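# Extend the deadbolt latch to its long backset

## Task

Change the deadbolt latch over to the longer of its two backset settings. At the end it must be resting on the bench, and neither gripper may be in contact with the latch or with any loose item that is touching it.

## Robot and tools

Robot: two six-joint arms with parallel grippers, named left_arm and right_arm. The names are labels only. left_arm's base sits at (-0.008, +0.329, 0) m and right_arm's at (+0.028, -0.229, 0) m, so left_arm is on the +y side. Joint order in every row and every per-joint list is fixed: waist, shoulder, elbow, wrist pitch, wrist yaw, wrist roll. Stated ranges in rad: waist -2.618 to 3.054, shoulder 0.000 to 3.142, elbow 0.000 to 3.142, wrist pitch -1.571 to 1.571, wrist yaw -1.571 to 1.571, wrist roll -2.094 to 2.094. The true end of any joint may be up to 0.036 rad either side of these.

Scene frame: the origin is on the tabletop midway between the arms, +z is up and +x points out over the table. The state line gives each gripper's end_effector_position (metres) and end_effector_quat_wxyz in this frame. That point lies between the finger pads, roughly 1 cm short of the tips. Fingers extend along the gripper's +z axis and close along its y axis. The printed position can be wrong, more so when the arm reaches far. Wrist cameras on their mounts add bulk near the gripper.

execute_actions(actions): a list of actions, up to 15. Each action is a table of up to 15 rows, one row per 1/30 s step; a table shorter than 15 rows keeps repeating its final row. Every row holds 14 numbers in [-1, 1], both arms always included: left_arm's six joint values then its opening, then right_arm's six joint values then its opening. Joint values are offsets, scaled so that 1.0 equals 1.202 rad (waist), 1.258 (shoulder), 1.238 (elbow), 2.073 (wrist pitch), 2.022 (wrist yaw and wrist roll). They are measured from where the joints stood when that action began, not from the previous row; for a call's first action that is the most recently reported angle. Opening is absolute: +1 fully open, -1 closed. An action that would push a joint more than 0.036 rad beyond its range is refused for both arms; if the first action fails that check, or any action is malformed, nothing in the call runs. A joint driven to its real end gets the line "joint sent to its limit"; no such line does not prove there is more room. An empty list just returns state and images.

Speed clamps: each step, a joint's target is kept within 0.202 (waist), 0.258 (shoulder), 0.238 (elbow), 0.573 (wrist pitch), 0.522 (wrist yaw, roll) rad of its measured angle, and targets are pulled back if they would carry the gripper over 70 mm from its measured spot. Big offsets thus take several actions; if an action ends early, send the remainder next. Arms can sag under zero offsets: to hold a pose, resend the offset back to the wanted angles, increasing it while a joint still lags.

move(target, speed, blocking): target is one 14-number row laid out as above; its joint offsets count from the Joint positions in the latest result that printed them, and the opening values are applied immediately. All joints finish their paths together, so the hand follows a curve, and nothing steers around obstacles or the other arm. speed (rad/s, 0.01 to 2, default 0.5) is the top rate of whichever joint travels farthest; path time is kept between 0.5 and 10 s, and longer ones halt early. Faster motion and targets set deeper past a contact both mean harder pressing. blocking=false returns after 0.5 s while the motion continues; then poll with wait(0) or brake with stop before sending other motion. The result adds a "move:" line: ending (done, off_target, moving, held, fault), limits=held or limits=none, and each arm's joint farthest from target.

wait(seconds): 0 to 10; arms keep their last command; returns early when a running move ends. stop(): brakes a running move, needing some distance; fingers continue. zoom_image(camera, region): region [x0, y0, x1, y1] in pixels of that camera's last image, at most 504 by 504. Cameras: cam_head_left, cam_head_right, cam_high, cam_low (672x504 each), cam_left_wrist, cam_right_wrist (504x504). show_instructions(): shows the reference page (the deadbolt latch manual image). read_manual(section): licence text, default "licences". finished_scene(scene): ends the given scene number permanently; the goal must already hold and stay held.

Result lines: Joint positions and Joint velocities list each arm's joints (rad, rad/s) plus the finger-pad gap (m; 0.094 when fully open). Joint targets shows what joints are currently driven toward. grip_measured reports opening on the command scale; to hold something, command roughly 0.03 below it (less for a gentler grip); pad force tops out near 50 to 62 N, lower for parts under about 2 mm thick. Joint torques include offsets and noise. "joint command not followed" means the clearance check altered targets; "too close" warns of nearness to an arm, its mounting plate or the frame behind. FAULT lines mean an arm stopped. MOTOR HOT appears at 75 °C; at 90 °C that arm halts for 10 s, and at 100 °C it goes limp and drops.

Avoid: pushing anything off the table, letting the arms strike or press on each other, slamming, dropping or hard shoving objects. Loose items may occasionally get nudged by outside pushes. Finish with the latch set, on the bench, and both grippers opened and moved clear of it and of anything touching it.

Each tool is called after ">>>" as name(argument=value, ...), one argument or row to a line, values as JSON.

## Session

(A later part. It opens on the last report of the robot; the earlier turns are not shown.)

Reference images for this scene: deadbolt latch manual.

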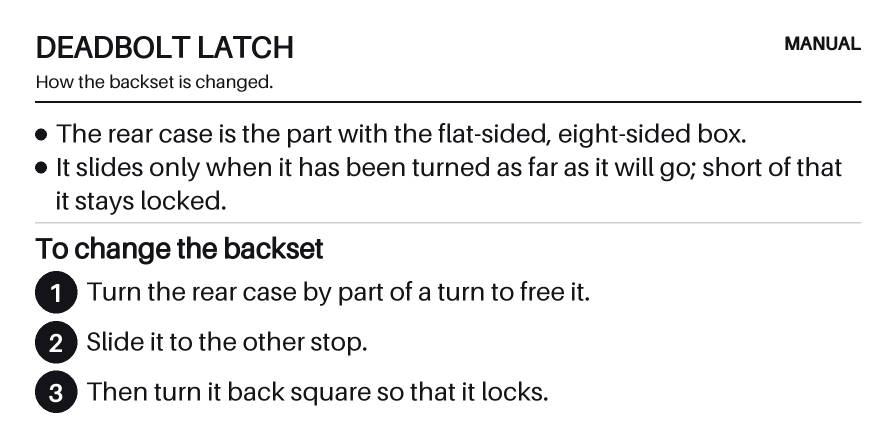

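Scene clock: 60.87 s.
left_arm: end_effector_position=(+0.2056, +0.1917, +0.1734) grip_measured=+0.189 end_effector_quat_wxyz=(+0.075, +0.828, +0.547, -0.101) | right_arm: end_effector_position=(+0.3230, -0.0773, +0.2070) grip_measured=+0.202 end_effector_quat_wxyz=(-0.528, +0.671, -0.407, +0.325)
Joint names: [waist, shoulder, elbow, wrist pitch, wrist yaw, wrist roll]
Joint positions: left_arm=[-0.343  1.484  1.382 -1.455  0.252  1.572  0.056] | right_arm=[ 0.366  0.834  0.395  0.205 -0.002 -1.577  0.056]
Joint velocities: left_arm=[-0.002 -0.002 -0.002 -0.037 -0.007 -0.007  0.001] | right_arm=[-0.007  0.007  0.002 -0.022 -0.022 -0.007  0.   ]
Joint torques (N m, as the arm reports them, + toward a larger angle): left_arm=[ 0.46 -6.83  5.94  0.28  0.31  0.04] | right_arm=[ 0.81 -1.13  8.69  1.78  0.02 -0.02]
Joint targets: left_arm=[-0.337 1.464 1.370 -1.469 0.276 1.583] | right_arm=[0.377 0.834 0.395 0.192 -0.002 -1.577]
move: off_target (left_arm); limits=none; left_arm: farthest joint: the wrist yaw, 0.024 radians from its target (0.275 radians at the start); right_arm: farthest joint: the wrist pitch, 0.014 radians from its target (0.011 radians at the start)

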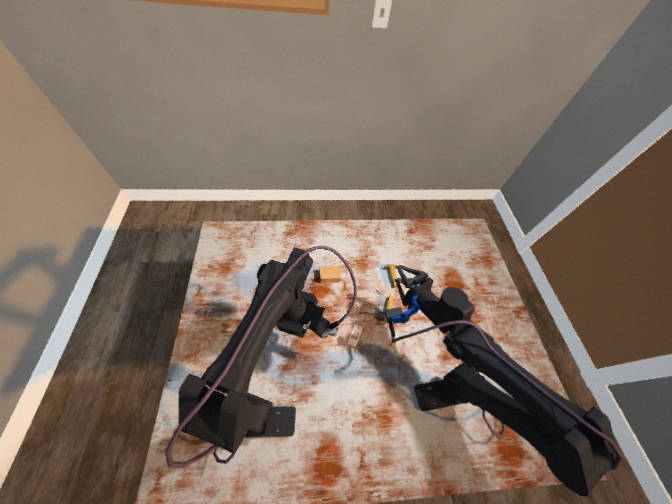

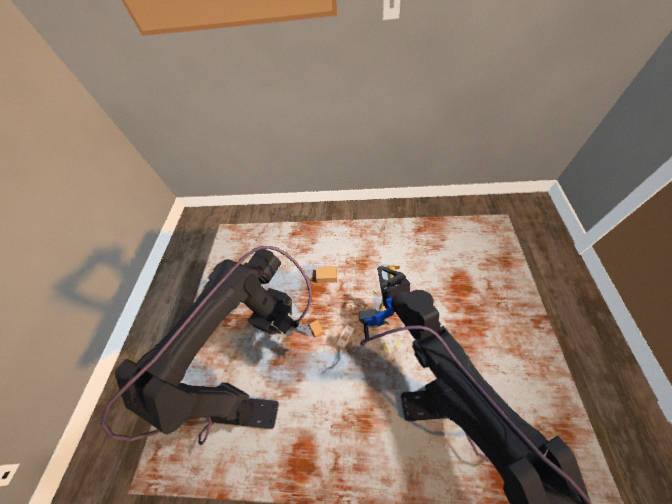

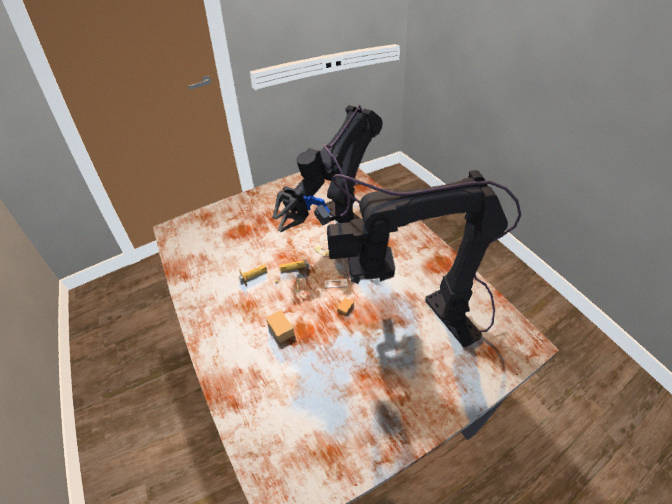

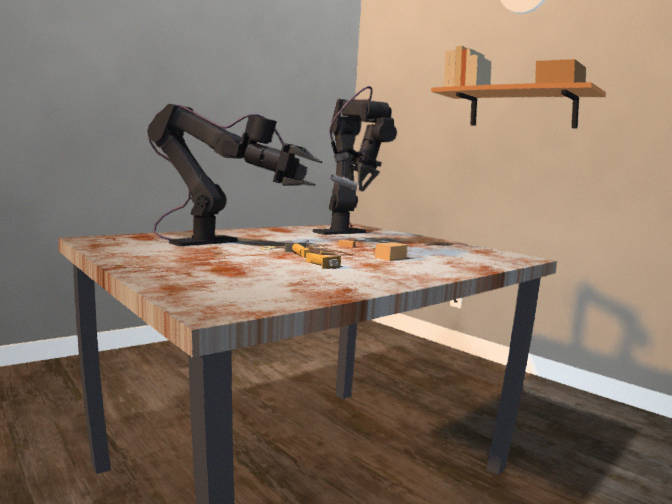

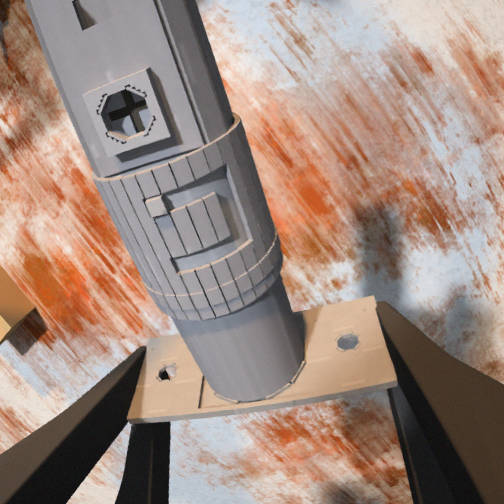

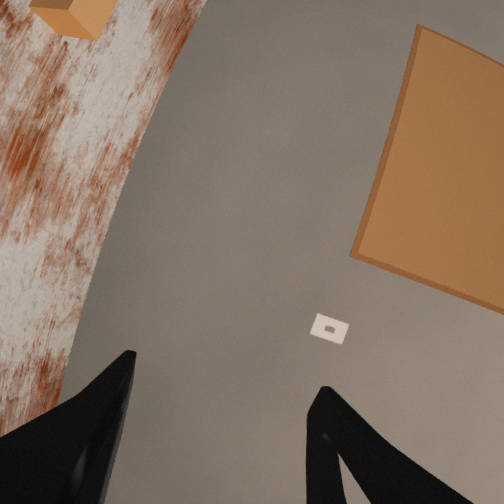

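>>> move(
  target=[0,0,0,0,0,0,0.15, 0.589,0.158,0.048,0.064,0,0,-0.1],
  speed=0.6,
)

>>> zoom_image(
  camera="cam_low",
  region=[260,120,400,220],
)

>>> zoom_image(
  camera="cam_head_right",
  region=[240,280,400,400],
)

Scene clock: 70.33 s.
left_arm: end_effector_position=(+0.2061, +0.1930, +0.1730) grip_measured=+0.189 end_effector_quat_wxyz=(+0.073, +0.828, +0.547, -0.098) | right_arm: end_effector_position=(+0.1667, +0.1016, +0.1940) grip_measured=-0.098 end_effector_quat_wxyz=(-0.600, +0.775, -0.154, +0.123)
Joint names: [waist, shoulder, elbow, wrist pitch, wrist yaw, wrist roll]
Joint positions: left_arm=[-0.343  1.484  1.382 -1.455  0.244  1.573  0.056] | right_arm=[ 1.066  1.018  0.424  0.342 -0.    -1.577  0.042]
Joint velocities: left_arm=[ 0.002 -0.012  0.007 -0.066  0.051 -0.066 -0.001] | right_arm=[ 0.012 -0.002 -0.002 -0.051 -0.007 -0.022  0.   ]
Joint torques (N m, as the arm reports them, + toward a larger angle): left_arm=[-0.05 -5.15  6.93  0.42  0.18 -0.03] | right_arm=[ 0.55 -1.44 11.05  1.9   0.02 -0.01]
Joint targets: left_arm=[-0.343 1.484 1.382 -1.455 0.252 1.572] | right_arm=[1.074 1.032 0.455 0.338 -0.002 -1.577]
move: off_target (right_arm); limits=none; left_arm: farthest joint: the wrist yaw, 0.008 radians from its target (0.000 radians at the start); right_arm: farthest joint: the elbow, 0.030 radians from its target (0.059 radians at the start)

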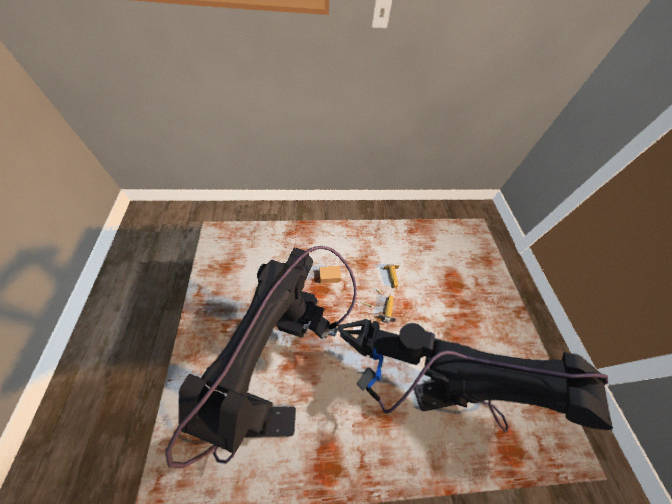

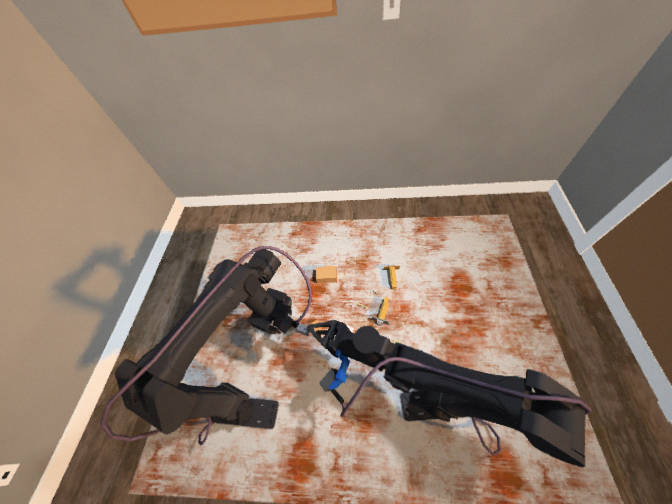

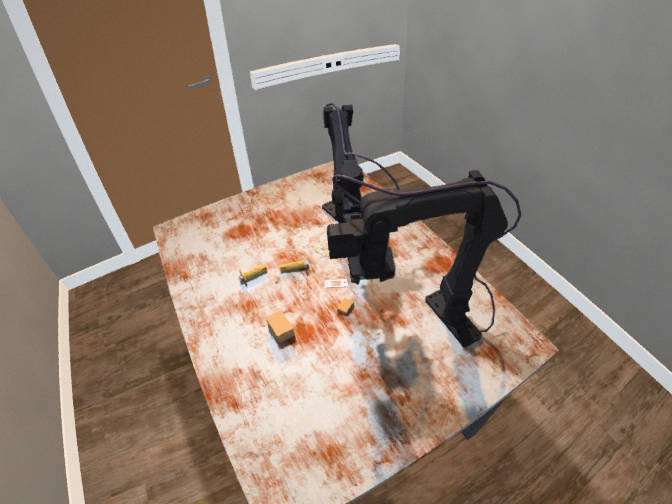

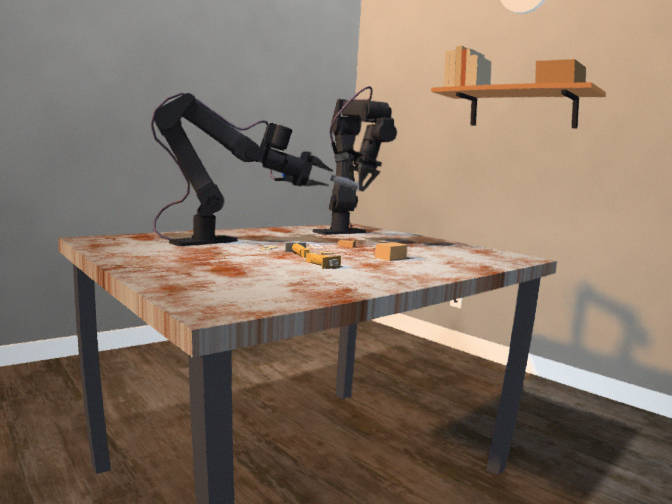

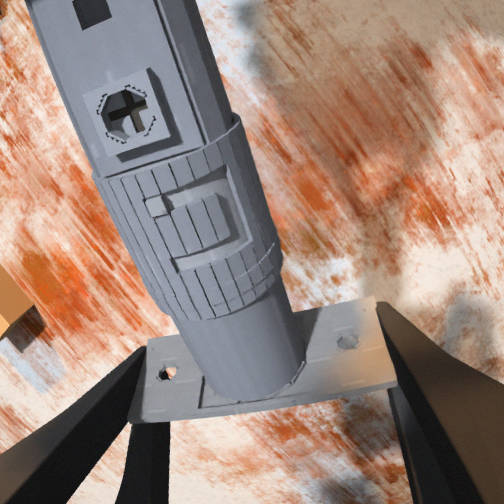

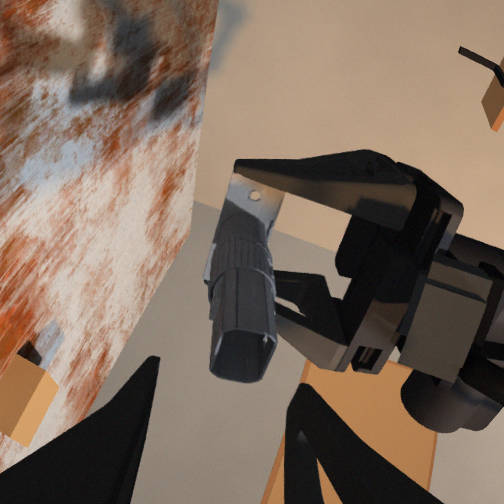

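Region (260, 120, 400, 220) of cam_low's 672x504 image, scaled by 3.600, with more detail than that image has; it fills the top 360 rows of this view, and the rest is white.

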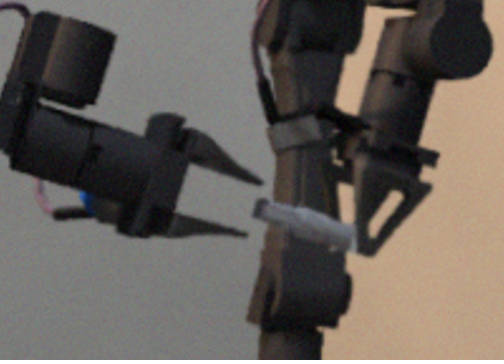

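Region (240, 280, 400, 400) of cam_head_right's 672x504 image, scaled by 3.150, with more detail than that image has; it fills the top 378 rows of this view, and the rest is white.

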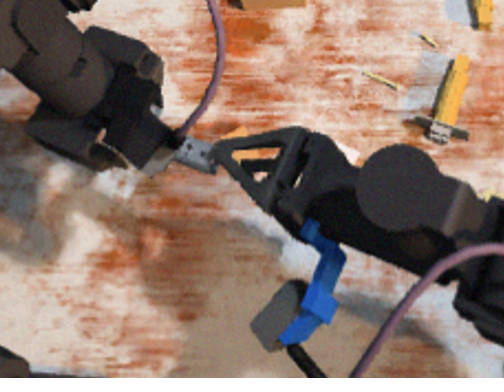

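>>> move(
  target=[0,0,0,0,0.005,0,0.15, 0,0.111,0.064,0.035,0,0,-0.35],
  speed=0.2,
)

>>> zoom_image(
  camera="cam_low",
  region=[280,130,390,210],
)

Scene clock: 76.67 s.
left_arm: end_effector_position=(+0.2119, +0.2059, +0.1704) grip_measured=+0.189 end_effector_quat_wxyz=(+0.054, +0.829, +0.552, -0.069) | right_arm: end_effector_position=(+0.1735, +0.1177, +0.1816) grip_measured=-0.348 end_effector_quat_wxyz=(-0.587, +0.785, -0.156, +0.121)
Joint names: [waist, shoulder, elbow, wrist pitch, wrist yaw, wrist roll]
Joint positions: left_arm=[-0.335  1.484  1.382 -1.455  0.174  1.573  0.056] | right_arm=[ 1.066  1.137  0.461  0.39  -0.    -1.577  0.031]
Joint velocities: left_arm=[ 0.007  0.012  0.002  0.022  0.007 -0.051  0.001] | right_arm=[ 0.007  0.007  0.007  0.007 -0.022 -0.022  0.   ]
Joint torques (N m, as the arm reports them, + toward a larger angle): left_arm=[-0.63 -5.15  6.86  0.42  0.74 -0.04] | right_arm=[ 0.04 -1.74 11.8   2.21  0.05  0.  ]
Joint targets: left_arm=[-0.344 1.484 1.382 -1.455 0.254 1.573] | right_arm=[1.066 1.158 0.504 0.414 -0.000 -1.577]
move: off_target (left_arm, right_arm); limits=none; left_arm: farthest joint: the wrist yaw, 0.080 radians from its target (0.010 radians at the start); right_arm: farthest joint: the elbow, 0.042 radians from its target (0.079 radians at the start)

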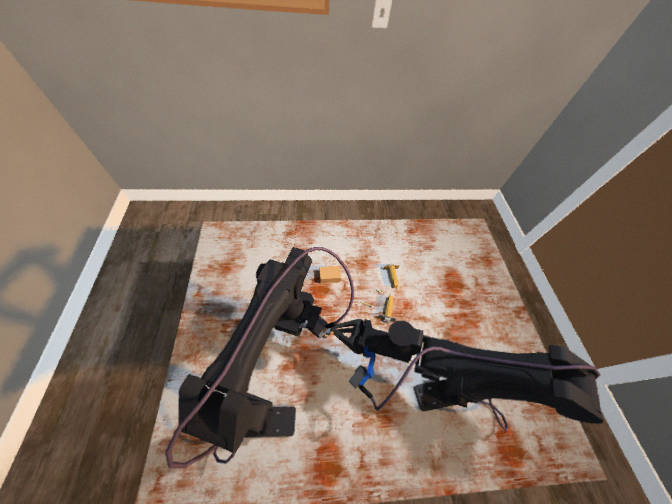

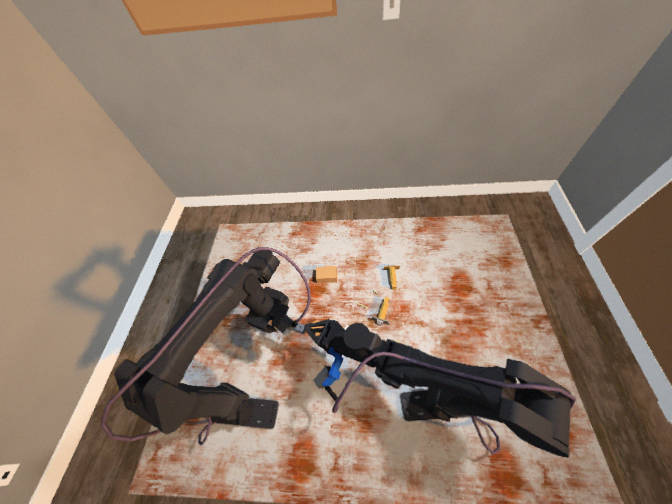

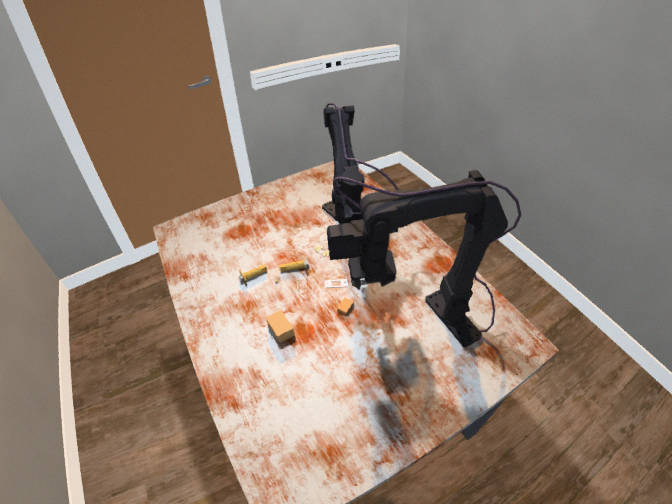

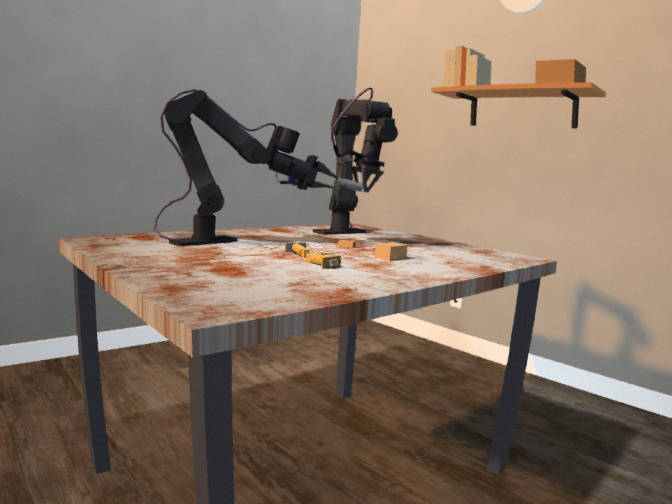

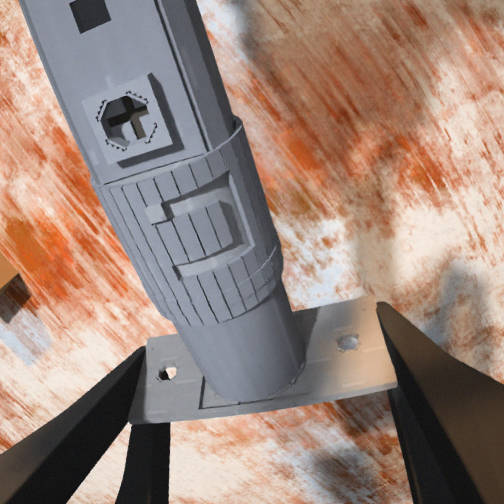

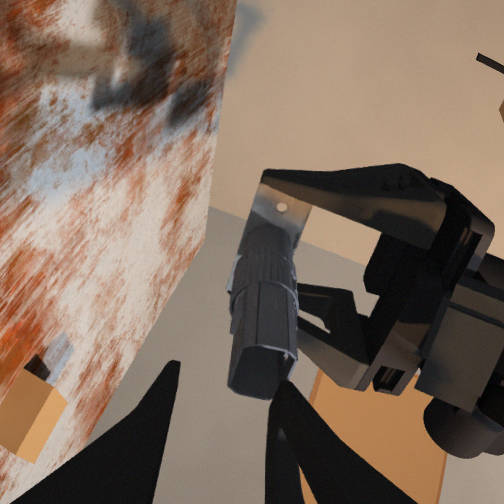

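Region (280, 130, 390, 210) of cam_low's 672x504 image, scaled by 4.582, with more detail than that image has; it fills the top 367 rows of this view, and the rest is white.

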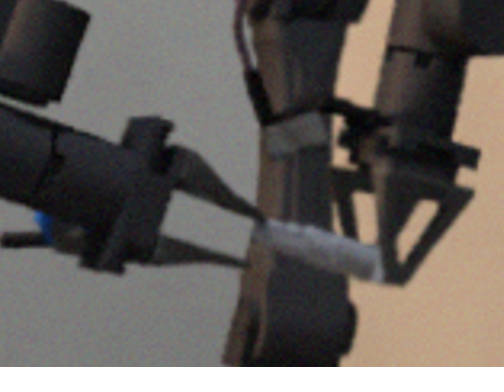

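>>> execute_actions(
  actions=[
    [[0,0,0,0,-0.012,0,0.15,0,0,0,-0.004,0,0,-0.35]],
    [[0,0,0,0,0.004,0,0.15,0,0,0.034,0.008,0,0,0.0]],
  ],
)

Scene clock: 82.83 s.
left_arm: end_effector_position=(+0.2139, +0.2105, +0.1696) grip_measured=+0.189 end_effector_quat_wxyz=(+0.046, +0.830, +0.553, -0.057) | right_arm: end_effector_position=(+0.1740, +0.1189, +0.1864) grip_measured=-0.002 end_effector_quat_wxyz=(-0.595, +0.779, -0.155, +0.122)
Joint names: [waist, shoulder, elbow, wrist pitch, wrist yaw, wrist roll]
Joint positions: left_arm=[-0.335  1.484  1.382 -1.454  0.146  1.573  0.056] | right_arm=[ 1.066  1.137  0.461  0.41  -0.    -1.577  0.047]
Joint velocities: left_arm=[-0.002 -0.012 -0.012 -0.022 -0.051 -0.037  0.001] | right_arm=[-0.007  0.002 -0.012  0.007 -0.007  0.081 -0.001]
Joint torques (N m, as the arm reports them, + toward a larger angle): left_arm=[-0.02 -5.13  6.87  0.42  0.13 -0.04] | right_arm=[ 0.06 -3.31 11.72  1.91  0.01  0.  ]
Joint targets: left_arm=[-0.335 1.484 1.382 -1.454 0.154 1.573] | right_arm=[1.066 1.137 0.503 0.406 -0.000 -1.577]

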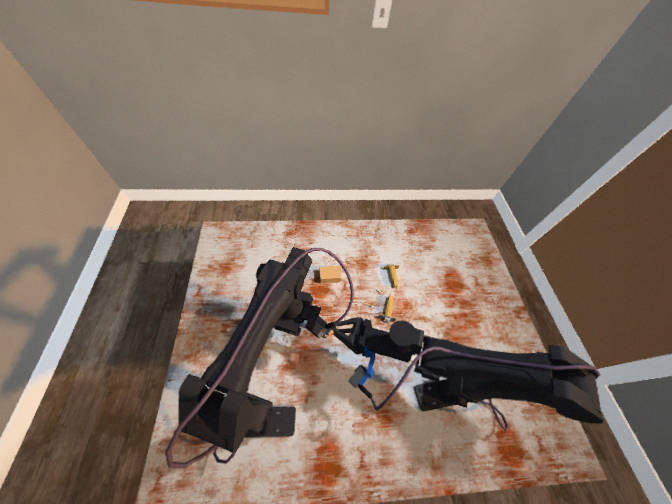

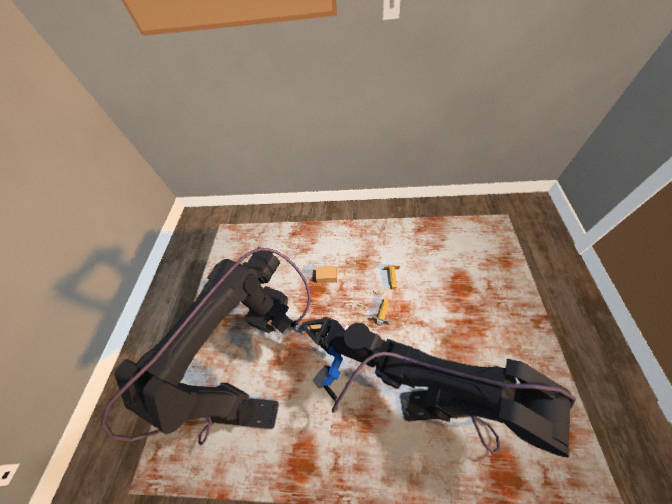

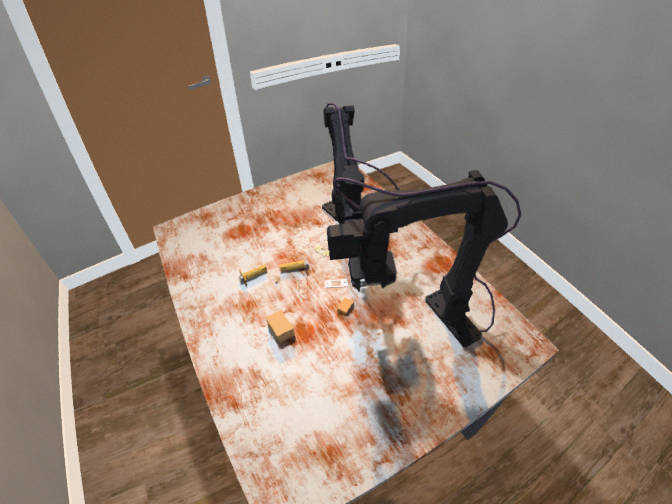

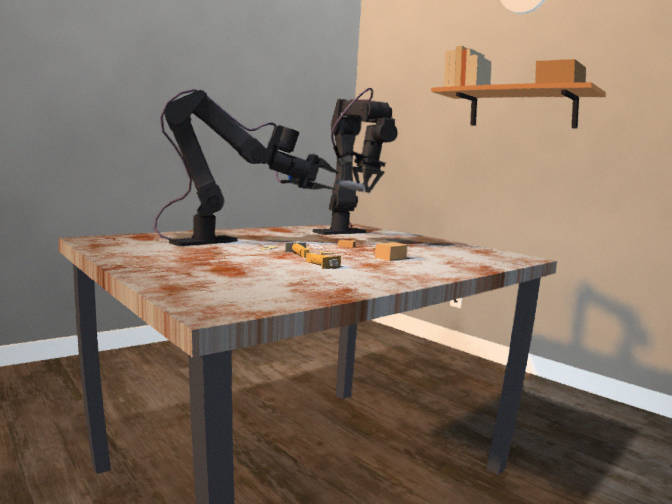

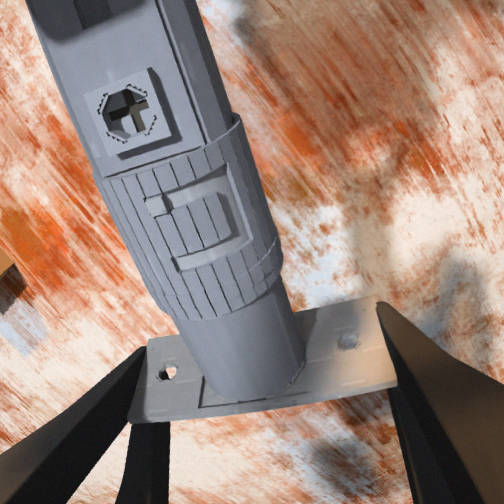

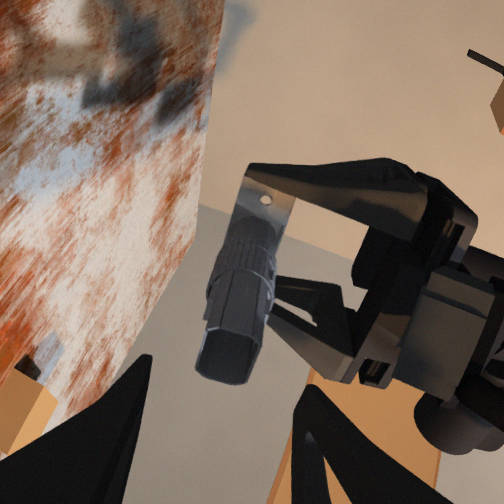

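>>> execute_actions(
  actions=[],
)

Scene clock: 102.07 s.
left_arm: end_effector_position=(+0.2139, +0.2105, +0.1696) grip_measured=+0.189 end_effector_quat_wxyz=(+0.046, +0.830, +0.553, -0.057) | right_arm: end_effector_position=(+0.1740, +0.1190, +0.1865) grip_measured=-0.002 end_effector_quat_wxyz=(-0.595, +0.779, -0.155, +0.122)
Joint names: [waist, shoulder, elbow, wrist pitch, wrist yaw, wrist roll]
Joint positions: left_arm=[-0.335  1.484  1.382 -1.454  0.146  1.573  0.056] | right_arm=[ 1.066  1.137  0.461  0.41  -0.    -1.577  0.047]
Joint velocities: left_arm=[-0.007 -0.007  0.007 -0.007 -0.125 -0.022 -0.001] | right_arm=[-0.017 -0.007 -0.002 -0.022  0.051  0.051 -0.001]
Joint torques (N m, as the arm reports them, + toward a larger angle): left_arm=[-0.02 -5.15  6.86  0.43  0.12 -0.04] | right_arm=[-0.15 -3.11 11.66  1.91  0.    0.01]
Joint targets: left_arm=[-0.335 1.484 1.382 -1.454 0.154 1.573] | right_arm=[1.066 1.137 0.503 0.406 -0.000 -1.577]

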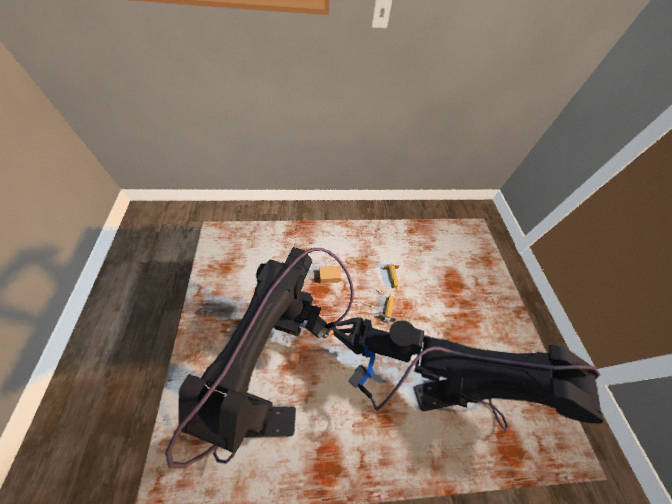

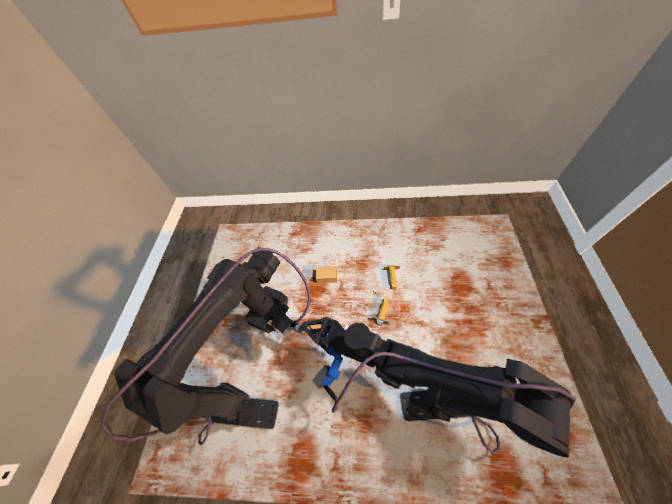

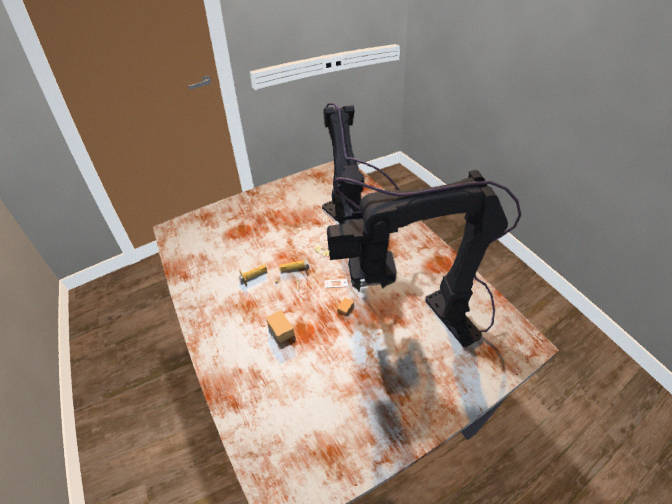

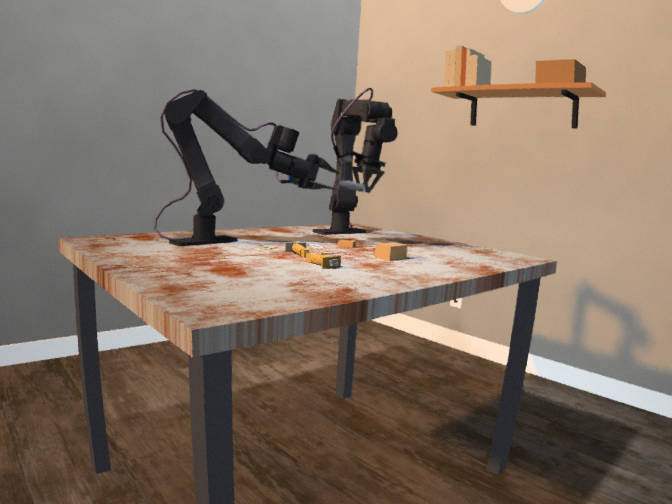

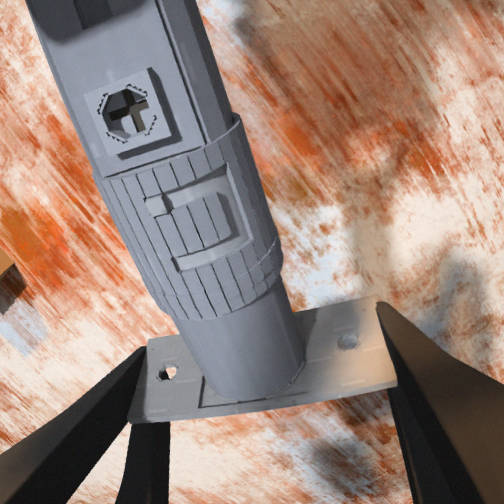

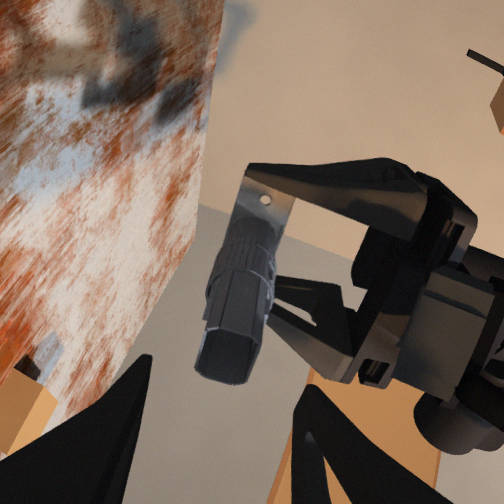

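>>> move(
  target=[0,0,0,0,0.062,0,0.15, 0,0,0.048,0.008,0,0,0.0],
  speed=0.15,
)

>>> zoom_image(
  camera="cam_low",
  region=[280,130,400,210],
)

Scene clock: 107.67 s.
left_arm: end_effector_position=(+0.2071, +0.1941, +0.1732) grip_measured=+0.189 end_effector_quat_wxyz=(+0.074, +0.826, +0.550, -0.099) | right_arm: end_effector_position=(+0.1764, +0.1246, +0.2058) grip_measured=-0.002 end_effector_quat_wxyz=(-0.615, +0.764, -0.152, +0.126)
Joint names: [waist, shoulder, elbow, wrist pitch, wrist yaw, wrist roll]
Joint positions: left_arm=[-0.335  1.484  1.382 -1.454  0.248  1.573  0.056] | right_arm=[ 1.066  1.137  0.491  0.431 -0.    -1.577  0.047]
Joint velocities: left_arm=[ 0.002 -0.007  0.002  0.007 -0.051 -0.066 -0.001] | right_arm=[-0.007 -0.002  0.012  0.066 -0.007  0.066  0.001]
Joint torques (N m, as the arm reports them, + toward a larger angle): left_arm=[-0.02 -5.23  6.91  0.43  0.29 -0.04] | right_arm=[-0.05 -3.33 10.64  1.84  0.01  0.06]
Joint targets: left_arm=[-0.335 1.484 1.382 -1.454 0.271 1.573] | right_arm=[1.066 1.137 0.521 0.427 -0.000 -1.577]
move: off_target (left_arm, right_arm); limits=none; left_arm: farthest joint: the wrist yaw, 0.024 radians from its target (0.126 radians at the start); right_arm: farthest joint: the elbow, 0.029 radians from its target (0.059 radians at the start)

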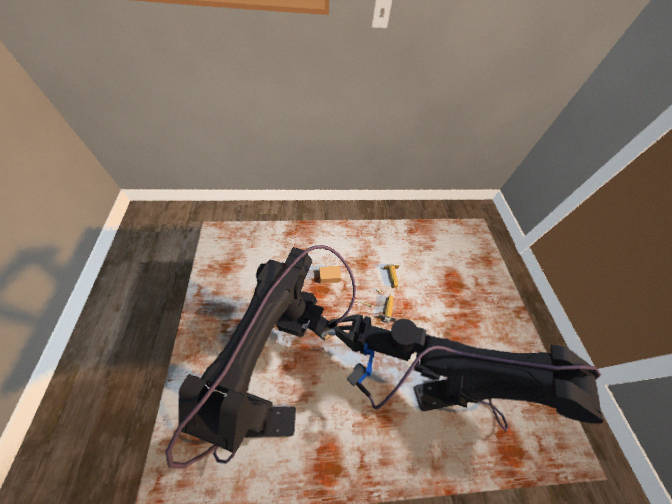

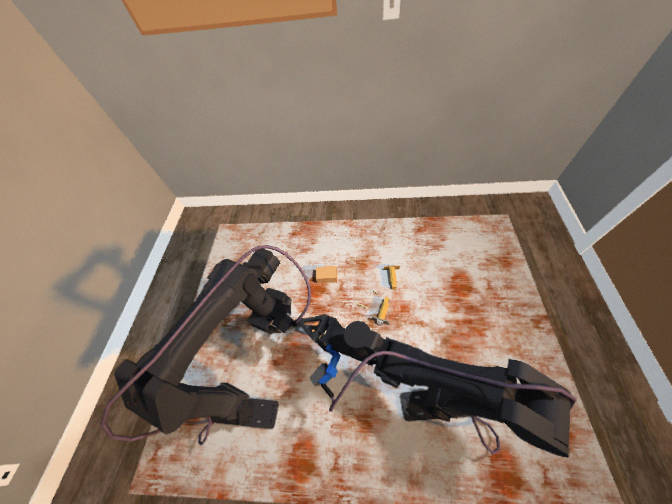

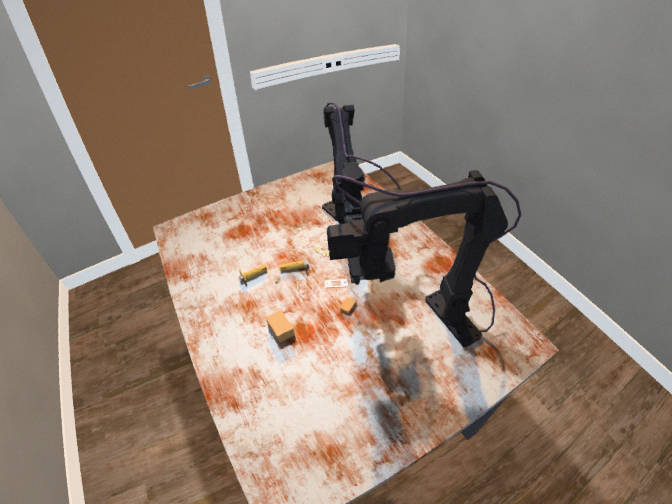

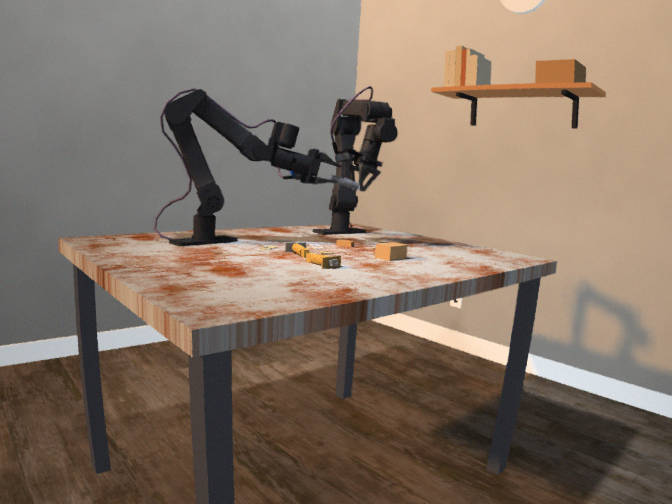

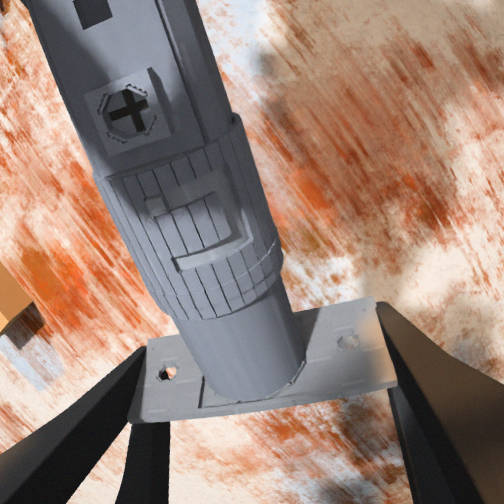

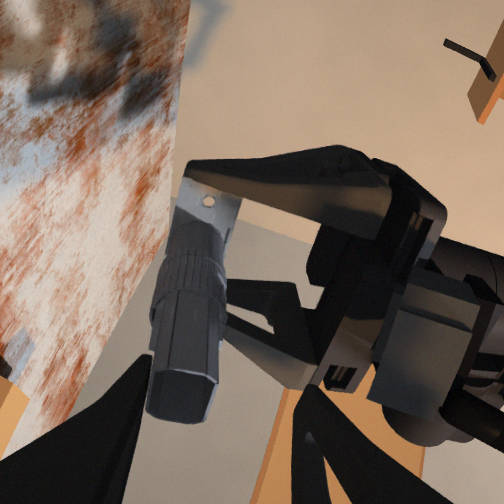

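Region (280, 130, 400, 210) of cam_low's 672x504 image, scaled by 4.200, with more detail than that image has.

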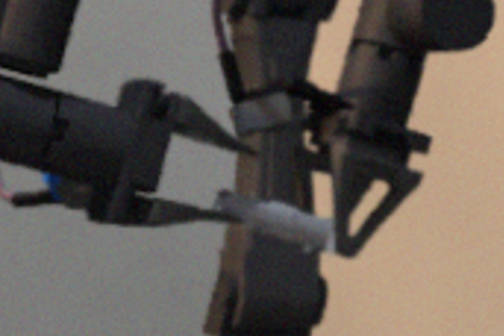

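>>> move(
  target=[0,0,0,0,0.005,0,0.15, 0,0,0.01,-0.027,0,0,-0.1],
  speed=0.1,
)

Scene clock: 114.57 s.
left_arm: end_effector_position=(+0.2071, +0.1942, +0.1731) grip_measured=+0.189 end_effector_quat_wxyz=(+0.074, +0.826, +0.550, -0.099) | right_arm: end_effector_position=(+0.1758, +0.1232, +0.1992) grip_measured=-0.098 end_effector_quat_wxyz=(-0.604, +0.772, -0.154, +0.124)
Joint names: [waist, shoulder, elbow, wrist pitch, wrist yaw, wrist roll]
Joint positions: left_arm=[-0.335  1.484  1.382 -1.454  0.247  1.573  0.056] | right_arm=[ 1.066  1.137  0.491  0.404 -0.    -1.577  0.042]
Joint velocities: left_arm=[ 0.017  0.007  0.007 -0.066  0.022 -0.007 -0.001] | right_arm=[ 0.012  0.002  0.007 -0.081  0.007  0.037 -0.   ]
Joint torques (N m, as the arm reports them, + toward a larger angle): left_arm=[ 0.   -5.1   6.84  0.43  0.2  -0.05] | right_arm=[-0.02 -3.35  9.42  1.6  -0.01  0.03]
Joint targets: left_arm=[-0.335 1.484 1.382 -1.454 0.257 1.573] | right_arm=[1.066 1.137 0.504 0.375 -0.000 -1.577]
move: off_target (right_arm); limits=none; left_arm: farthest joint: the wrist yaw, 0.011 radians from its target (0.010 radians at the start); right_arm: farthest joint: the wrist pitch, 0.029 radians from its target (0.056 radians at the start)

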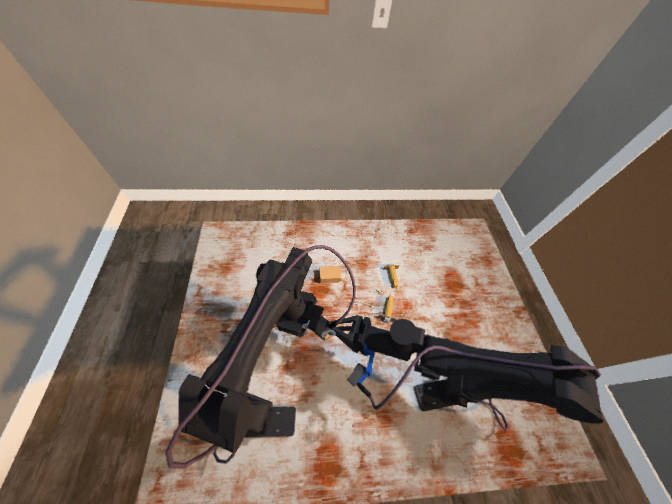

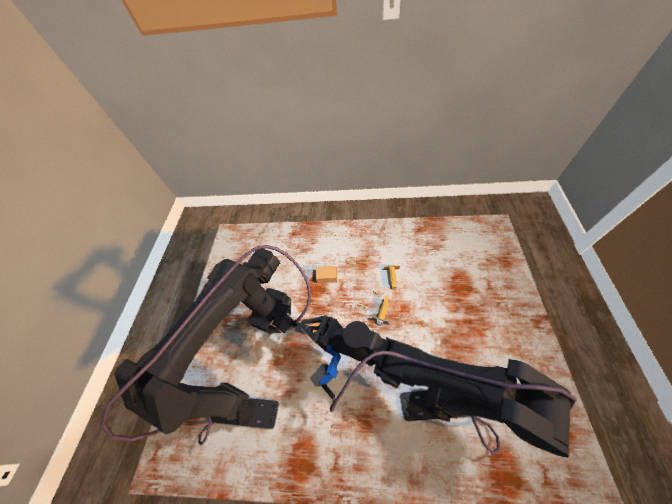

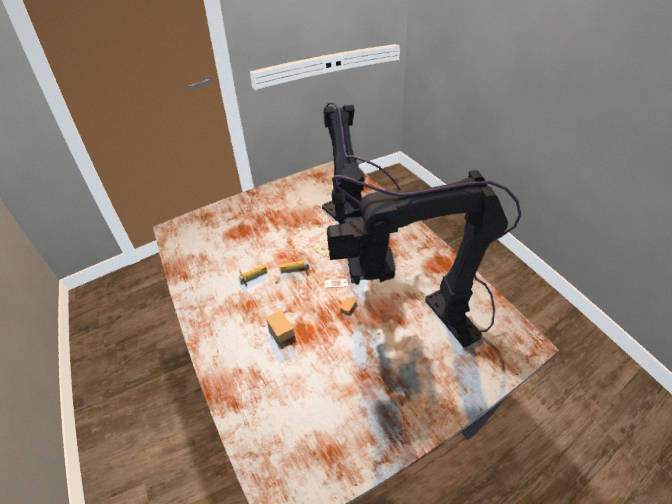

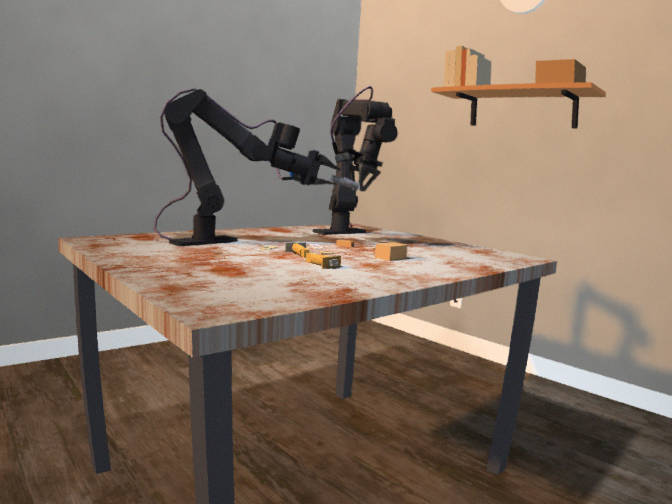

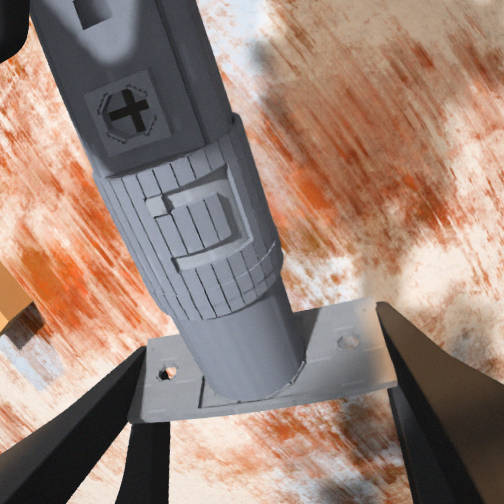

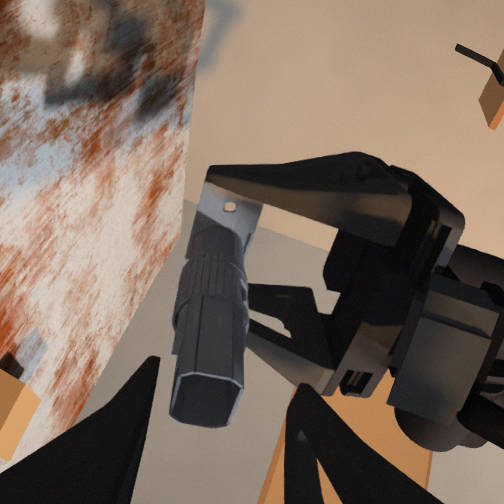

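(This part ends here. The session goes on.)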